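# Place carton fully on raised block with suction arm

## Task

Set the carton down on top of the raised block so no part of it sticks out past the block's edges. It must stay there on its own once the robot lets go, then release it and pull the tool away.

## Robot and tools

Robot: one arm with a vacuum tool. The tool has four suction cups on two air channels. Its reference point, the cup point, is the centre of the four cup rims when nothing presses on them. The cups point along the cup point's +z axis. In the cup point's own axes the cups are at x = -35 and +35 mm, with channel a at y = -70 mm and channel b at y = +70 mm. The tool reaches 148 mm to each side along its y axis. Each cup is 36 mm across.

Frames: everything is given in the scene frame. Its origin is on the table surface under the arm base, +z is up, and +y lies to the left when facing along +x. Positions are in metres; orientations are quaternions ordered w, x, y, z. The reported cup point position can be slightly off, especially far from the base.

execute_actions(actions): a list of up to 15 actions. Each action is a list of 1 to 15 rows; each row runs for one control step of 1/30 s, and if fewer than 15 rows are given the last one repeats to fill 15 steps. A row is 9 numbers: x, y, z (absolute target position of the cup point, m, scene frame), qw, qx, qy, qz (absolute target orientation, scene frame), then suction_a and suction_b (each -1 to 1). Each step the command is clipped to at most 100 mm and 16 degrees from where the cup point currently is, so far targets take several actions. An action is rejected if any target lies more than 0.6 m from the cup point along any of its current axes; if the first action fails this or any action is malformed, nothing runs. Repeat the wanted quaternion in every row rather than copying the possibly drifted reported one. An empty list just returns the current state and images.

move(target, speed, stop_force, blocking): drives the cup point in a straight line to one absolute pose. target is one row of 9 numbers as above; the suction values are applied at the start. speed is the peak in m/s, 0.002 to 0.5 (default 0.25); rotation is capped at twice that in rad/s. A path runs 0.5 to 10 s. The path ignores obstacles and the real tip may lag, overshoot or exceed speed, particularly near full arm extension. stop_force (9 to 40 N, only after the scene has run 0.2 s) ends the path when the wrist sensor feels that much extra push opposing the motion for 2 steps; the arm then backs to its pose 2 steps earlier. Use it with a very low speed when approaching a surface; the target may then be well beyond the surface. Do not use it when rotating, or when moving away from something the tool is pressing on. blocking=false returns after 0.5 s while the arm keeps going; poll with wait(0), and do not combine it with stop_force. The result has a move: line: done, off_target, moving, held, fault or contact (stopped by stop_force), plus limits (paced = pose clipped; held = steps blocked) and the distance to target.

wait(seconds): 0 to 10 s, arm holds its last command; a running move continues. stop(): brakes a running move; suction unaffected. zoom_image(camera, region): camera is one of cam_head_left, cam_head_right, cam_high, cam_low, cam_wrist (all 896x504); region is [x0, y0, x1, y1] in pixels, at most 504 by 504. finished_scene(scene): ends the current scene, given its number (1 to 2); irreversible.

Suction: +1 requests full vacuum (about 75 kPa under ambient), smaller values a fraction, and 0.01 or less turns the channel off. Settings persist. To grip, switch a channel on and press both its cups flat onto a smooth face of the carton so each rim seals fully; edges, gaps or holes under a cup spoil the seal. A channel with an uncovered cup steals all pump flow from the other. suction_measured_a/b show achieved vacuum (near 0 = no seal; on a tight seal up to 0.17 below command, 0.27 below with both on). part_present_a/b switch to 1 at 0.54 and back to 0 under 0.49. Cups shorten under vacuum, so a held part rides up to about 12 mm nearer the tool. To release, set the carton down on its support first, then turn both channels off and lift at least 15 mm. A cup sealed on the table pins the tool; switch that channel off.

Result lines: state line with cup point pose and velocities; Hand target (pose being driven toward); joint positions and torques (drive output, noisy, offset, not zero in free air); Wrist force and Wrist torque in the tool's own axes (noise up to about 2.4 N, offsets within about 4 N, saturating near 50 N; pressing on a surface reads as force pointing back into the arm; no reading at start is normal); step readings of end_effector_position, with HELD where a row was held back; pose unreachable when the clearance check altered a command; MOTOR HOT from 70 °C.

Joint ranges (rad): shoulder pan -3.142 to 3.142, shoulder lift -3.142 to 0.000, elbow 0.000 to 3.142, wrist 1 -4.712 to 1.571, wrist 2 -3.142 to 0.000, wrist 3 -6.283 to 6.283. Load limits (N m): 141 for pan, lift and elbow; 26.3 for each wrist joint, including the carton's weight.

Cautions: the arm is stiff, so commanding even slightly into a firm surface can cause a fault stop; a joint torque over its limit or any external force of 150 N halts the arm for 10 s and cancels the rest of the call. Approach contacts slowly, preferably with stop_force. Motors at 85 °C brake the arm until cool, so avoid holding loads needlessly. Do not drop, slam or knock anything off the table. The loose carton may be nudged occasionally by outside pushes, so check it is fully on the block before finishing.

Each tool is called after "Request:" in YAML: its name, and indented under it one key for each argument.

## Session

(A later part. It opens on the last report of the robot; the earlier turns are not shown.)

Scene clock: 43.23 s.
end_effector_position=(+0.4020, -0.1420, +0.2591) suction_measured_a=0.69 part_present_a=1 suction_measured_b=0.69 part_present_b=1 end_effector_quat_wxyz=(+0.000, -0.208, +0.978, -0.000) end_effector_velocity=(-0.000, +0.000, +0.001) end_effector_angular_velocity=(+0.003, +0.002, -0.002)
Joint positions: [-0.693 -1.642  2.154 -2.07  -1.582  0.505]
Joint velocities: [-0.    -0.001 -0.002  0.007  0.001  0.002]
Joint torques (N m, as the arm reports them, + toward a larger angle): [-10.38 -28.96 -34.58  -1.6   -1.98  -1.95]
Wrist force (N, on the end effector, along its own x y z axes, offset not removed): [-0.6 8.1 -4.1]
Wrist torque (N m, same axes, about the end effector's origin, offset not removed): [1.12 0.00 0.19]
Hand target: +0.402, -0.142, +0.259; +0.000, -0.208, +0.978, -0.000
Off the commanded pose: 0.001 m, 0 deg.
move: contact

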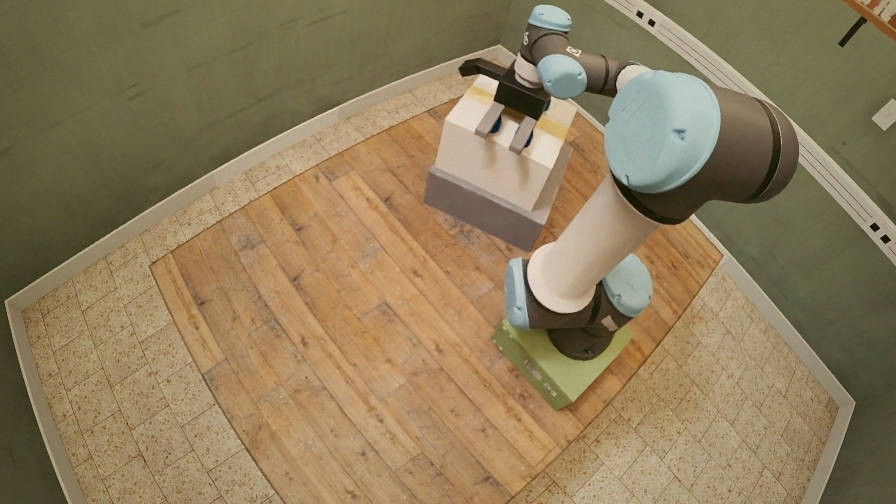

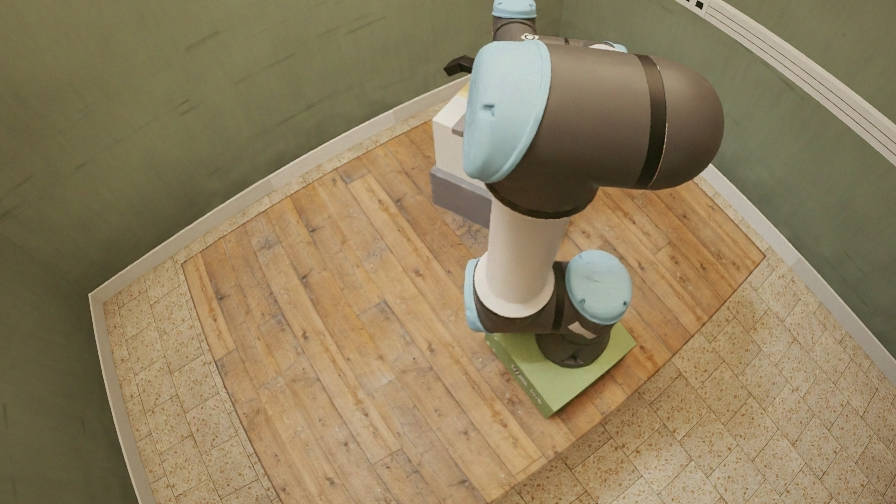

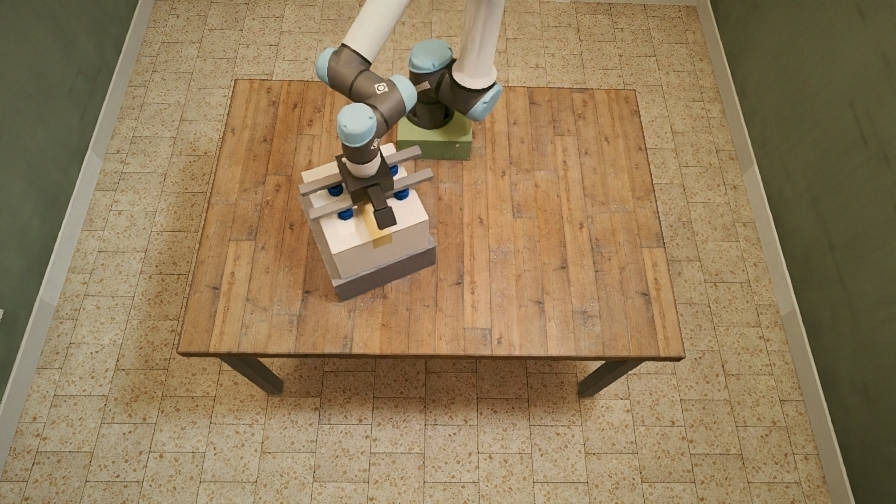

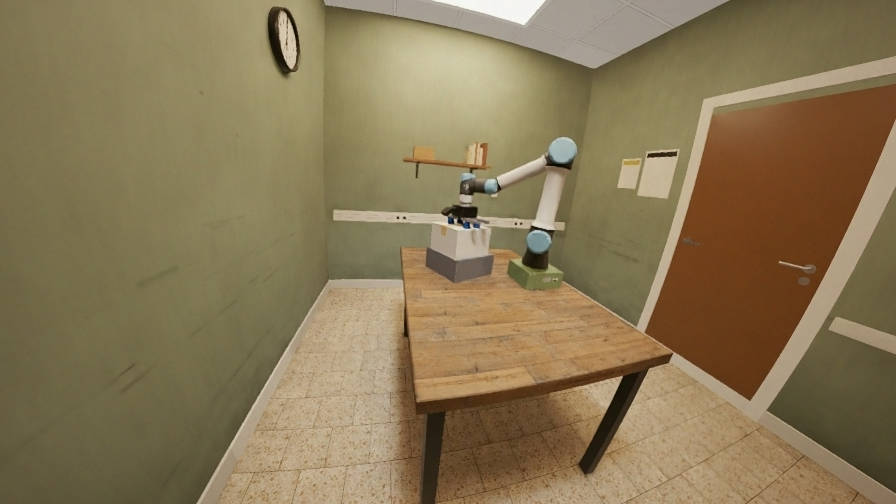

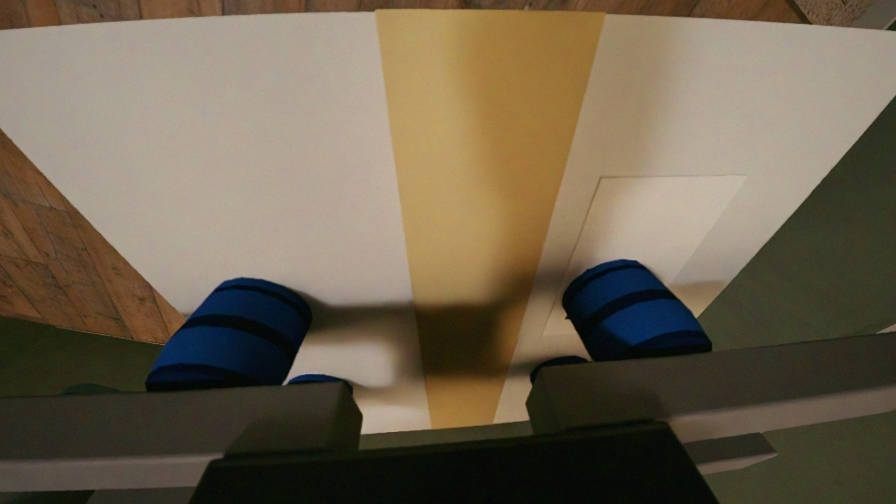

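Request:
execute_actions:
  actions:
    - [[0.402,-0.142,0.2595,0,-0.208,0.978,0,0,0],[0.402,-0.142,0.2605,0,-0.208,0.978,0,0,0],[0.402,-0.142,0.262,0,-0.208,0.978,0,0,0],[0.402,-0.142,0.264,0,-0.208,0.978,0,0,0],[0.402,-0.142,0.266,0,-0.208,0.978,0,0,0],[0.402,-0.142,0.268,0,-0.208,0.978,0,0,0],[0.402,-0.142,0.271,0,-0.208,0.978,0,0,0]]

Request:
move:
  target: [0.40,-0.10,0.42,0,-0.208,0.978,0,0,0]
  speed: 0.2

Scene clock: 44.60 s.
end_effector_position=(+0.4019, -0.1420, +0.2704) suction_measured_a=0.01 part_present_a=0 suction_measured_b=0.01 part_present_b=0 end_effector_quat_wxyz=(-0.000, -0.208, +0.978, +0.000) end_effector_velocity=(-0.000, +0.001, +0.004) end_effector_angular_velocity=(+0.001, +0.003, -0.000)
Joint positions: [-0.693 -1.656  2.134 -2.036 -1.582  0.506]
Joint velocities: [ 0.001 -0.005 -0.009  0.017 -0.     0.002]
Joint torques (N m, as the arm reports them, + toward a larger angle): [ 14.7  -28.18 -33.64  -1.18  -0.4    1.61]
Wrist force (N, on the end effector, along its own x y z axes, offset not removed): [-2.9 1.6 -3.9]
Wrist torque (N m, same axes, about the end effector's origin, offset not removed): [0.28 0.30 0.03]
Hand target: +0.402, -0.142, +0.271; +0.000, -0.208, +0.978, -0.000
Off the commanded pose: 0.001 m, 0 deg.
Step readings (end_effector_position):
0: (+0.4020, -0.1420, +0.2593)
1: (+0.4020, -0.1420, +0.2594)
2: (+0.4022, -0.1421, +0.2597)
4: (+0.4022, -0.1422, +0.2605)
8: (+0.4020, -0.1421, +0.2653)
15: end_effector_position above

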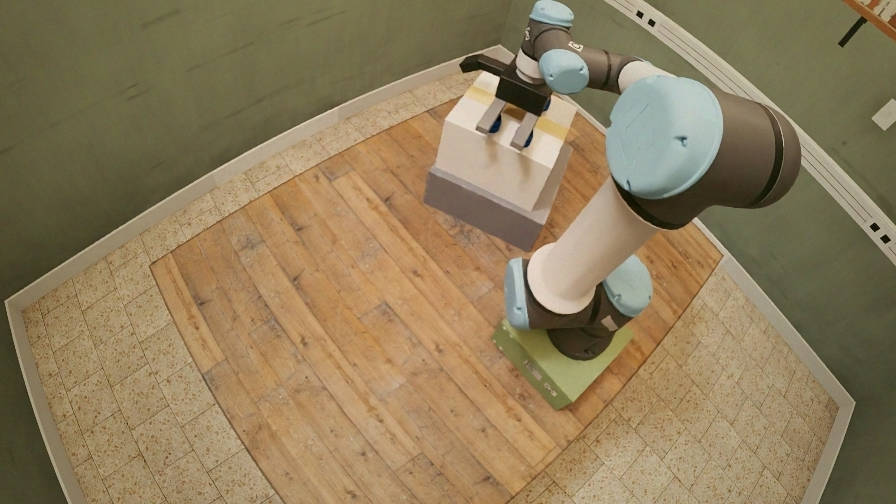

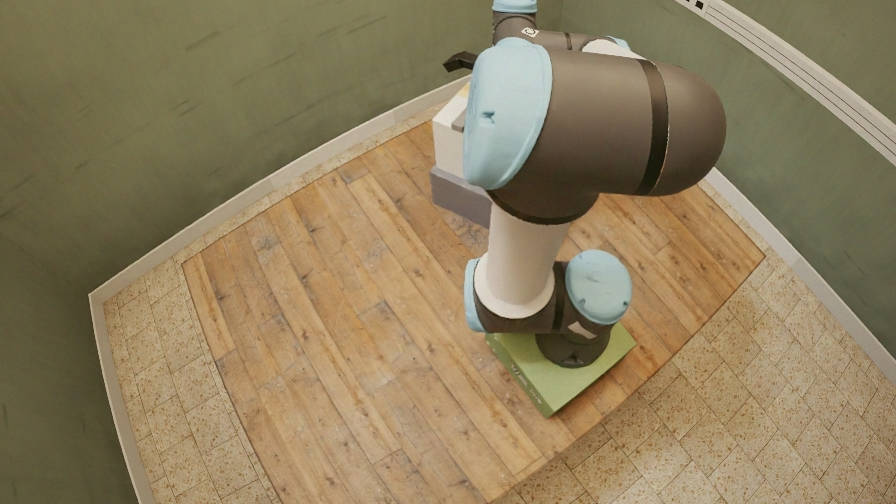

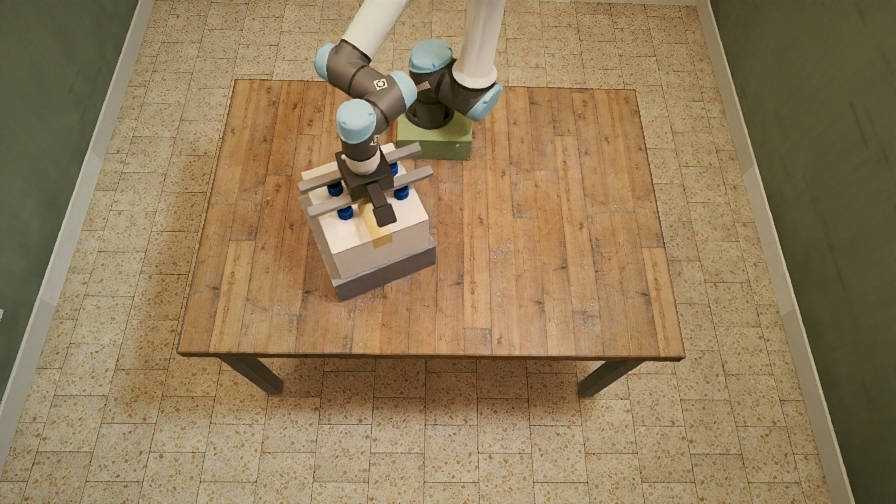

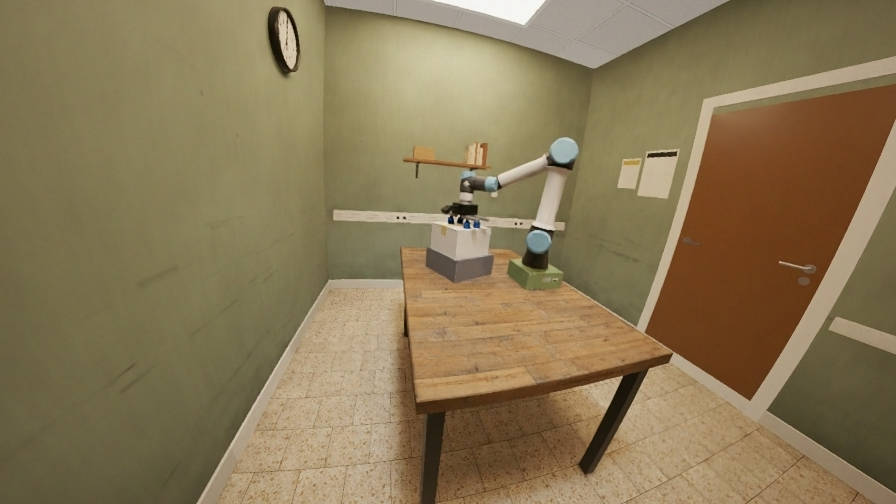

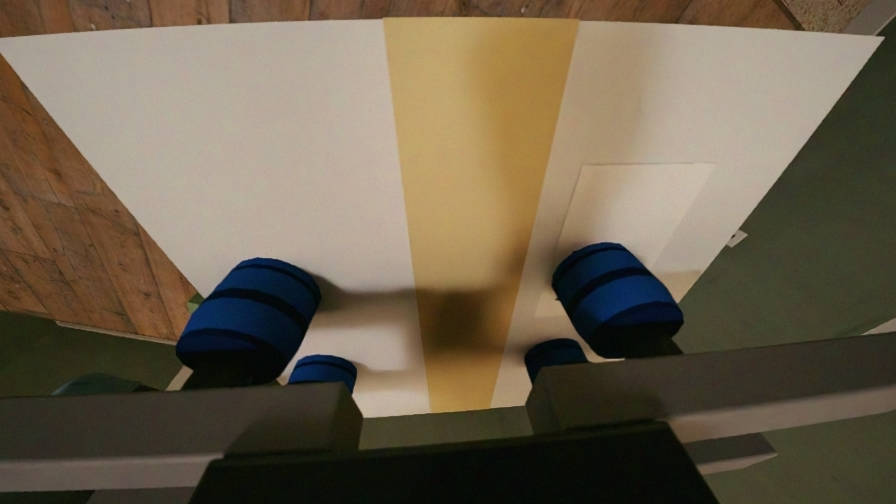

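Scene clock: 45.93 s.
end_effector_position=(+0.4000, -0.1000, +0.4201) suction_measured_a=0.01 part_present_a=0 suction_measured_b=0.01 part_present_b=0 end_effector_quat_wxyz=(+0.000, -0.208, +0.978, -0.000) end_effector_velocity=(+0.000, -0.000, +0.002) end_effector_angular_velocity=(-0.001, +0.002, -0.001)
Joint positions: [-0.606 -1.788  1.845 -1.614 -1.581  0.592]
Joint velocities: [ 0.001  0.001 -0.006  0.006 -0.001  0.002]
Joint torques (N m, as the arm reports them, + toward a larger angle): [ 13.32  -6.57 -38.55  -1.65  -2.13   1.62]
Wrist force (N, on the end effector, along its own x y z axes, offset not removed): [0.4 -0.9 -1.1]
Wrist torque (N m, same axes, about the end effector's origin, offset not removed): [-0.21 -0.19 -0.07]
Hand target: +0.400, -0.100, +0.420; -0.000, -0.208, +0.978, -0.000
Off the commanded pose: 0.000 m, 0 deg.
move: done

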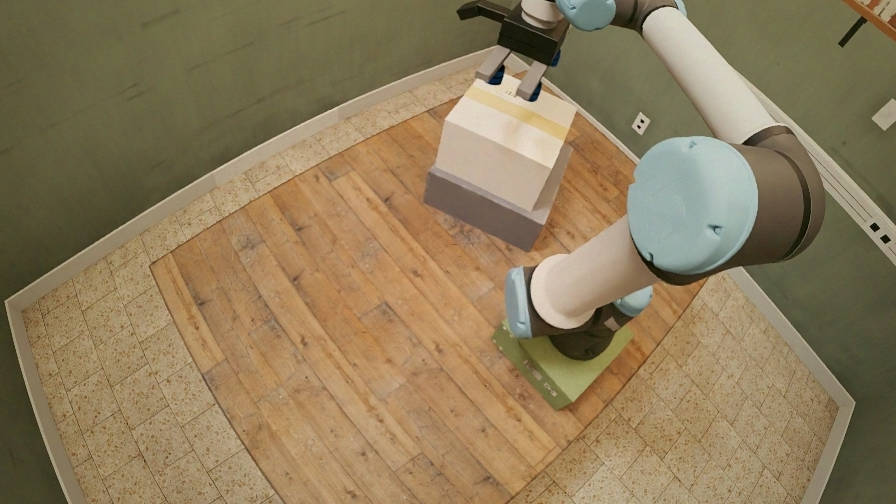

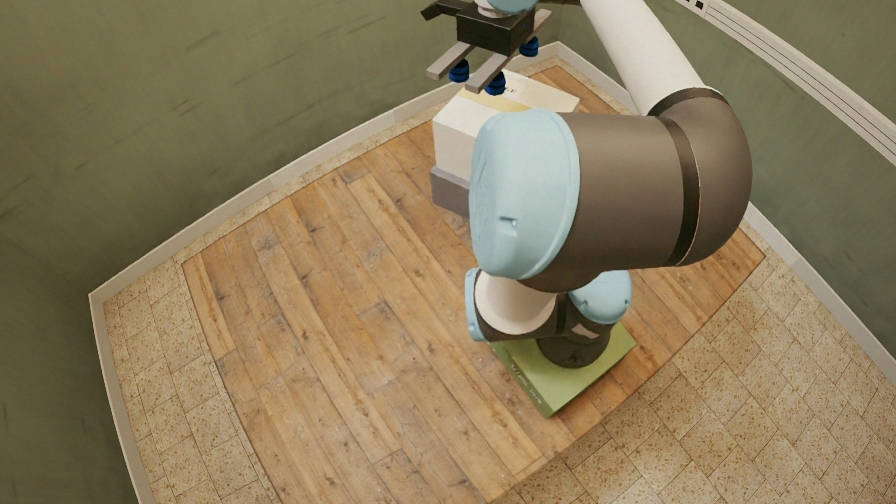

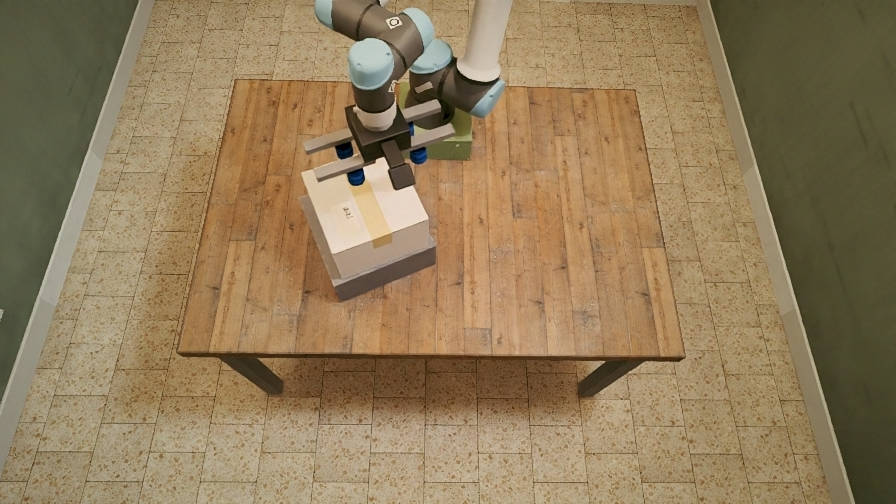

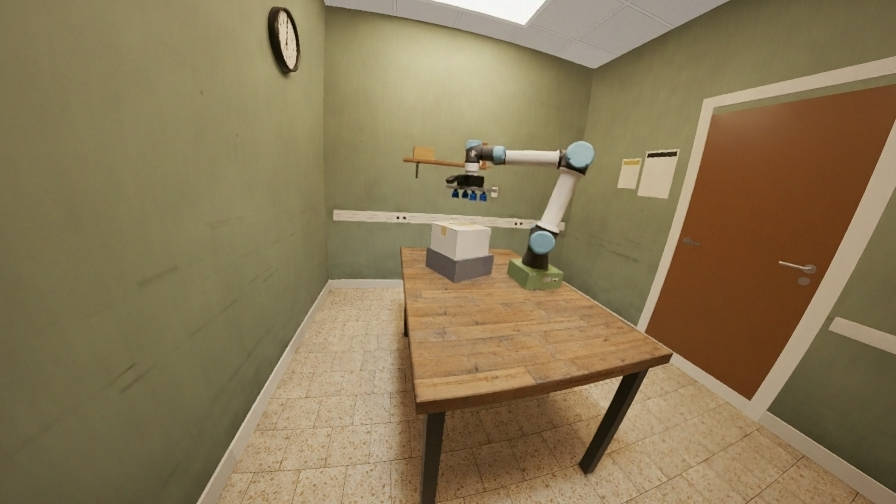

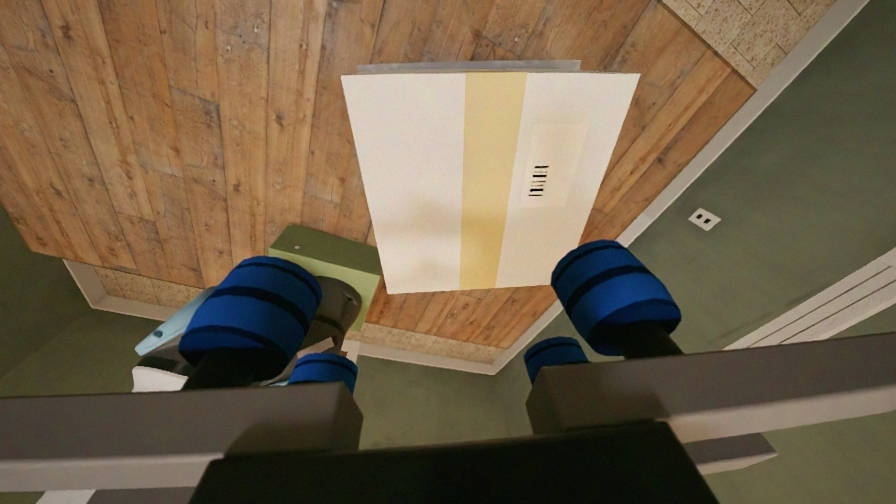

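Request:
zoom_image:
  camera: "cam_high"
  region: [270, 130, 480, 320]

Request:
zoom_image:
  camera: "cam_head_left"
  region: [390, 60, 620, 270]

Region (270, 130, 480, 320) of cam_high's 896x504 image, scaled by 2.400, with more detail than that image has; it fills the top 456 rows of this view, and the rest is white.

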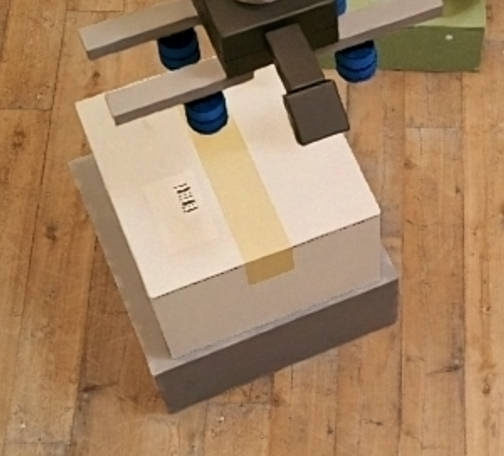

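Region (390, 60, 620, 270) of cam_head_left's 896x504 image, scaled by 2.191, with more detail than that image has; it fills the top 460 rows of this view, and the rest is white.

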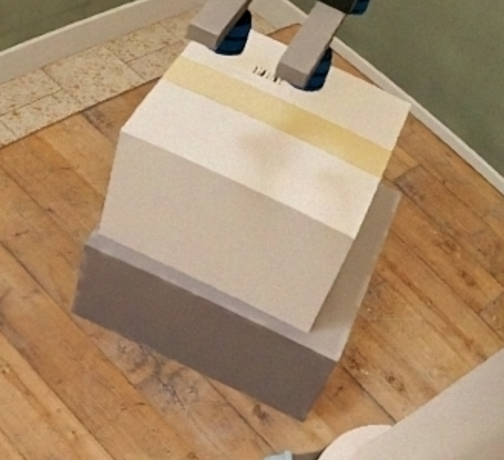

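Margins on all sides.

Request:
finished_scene:
  scene: 1

The scene is finished: the task was done.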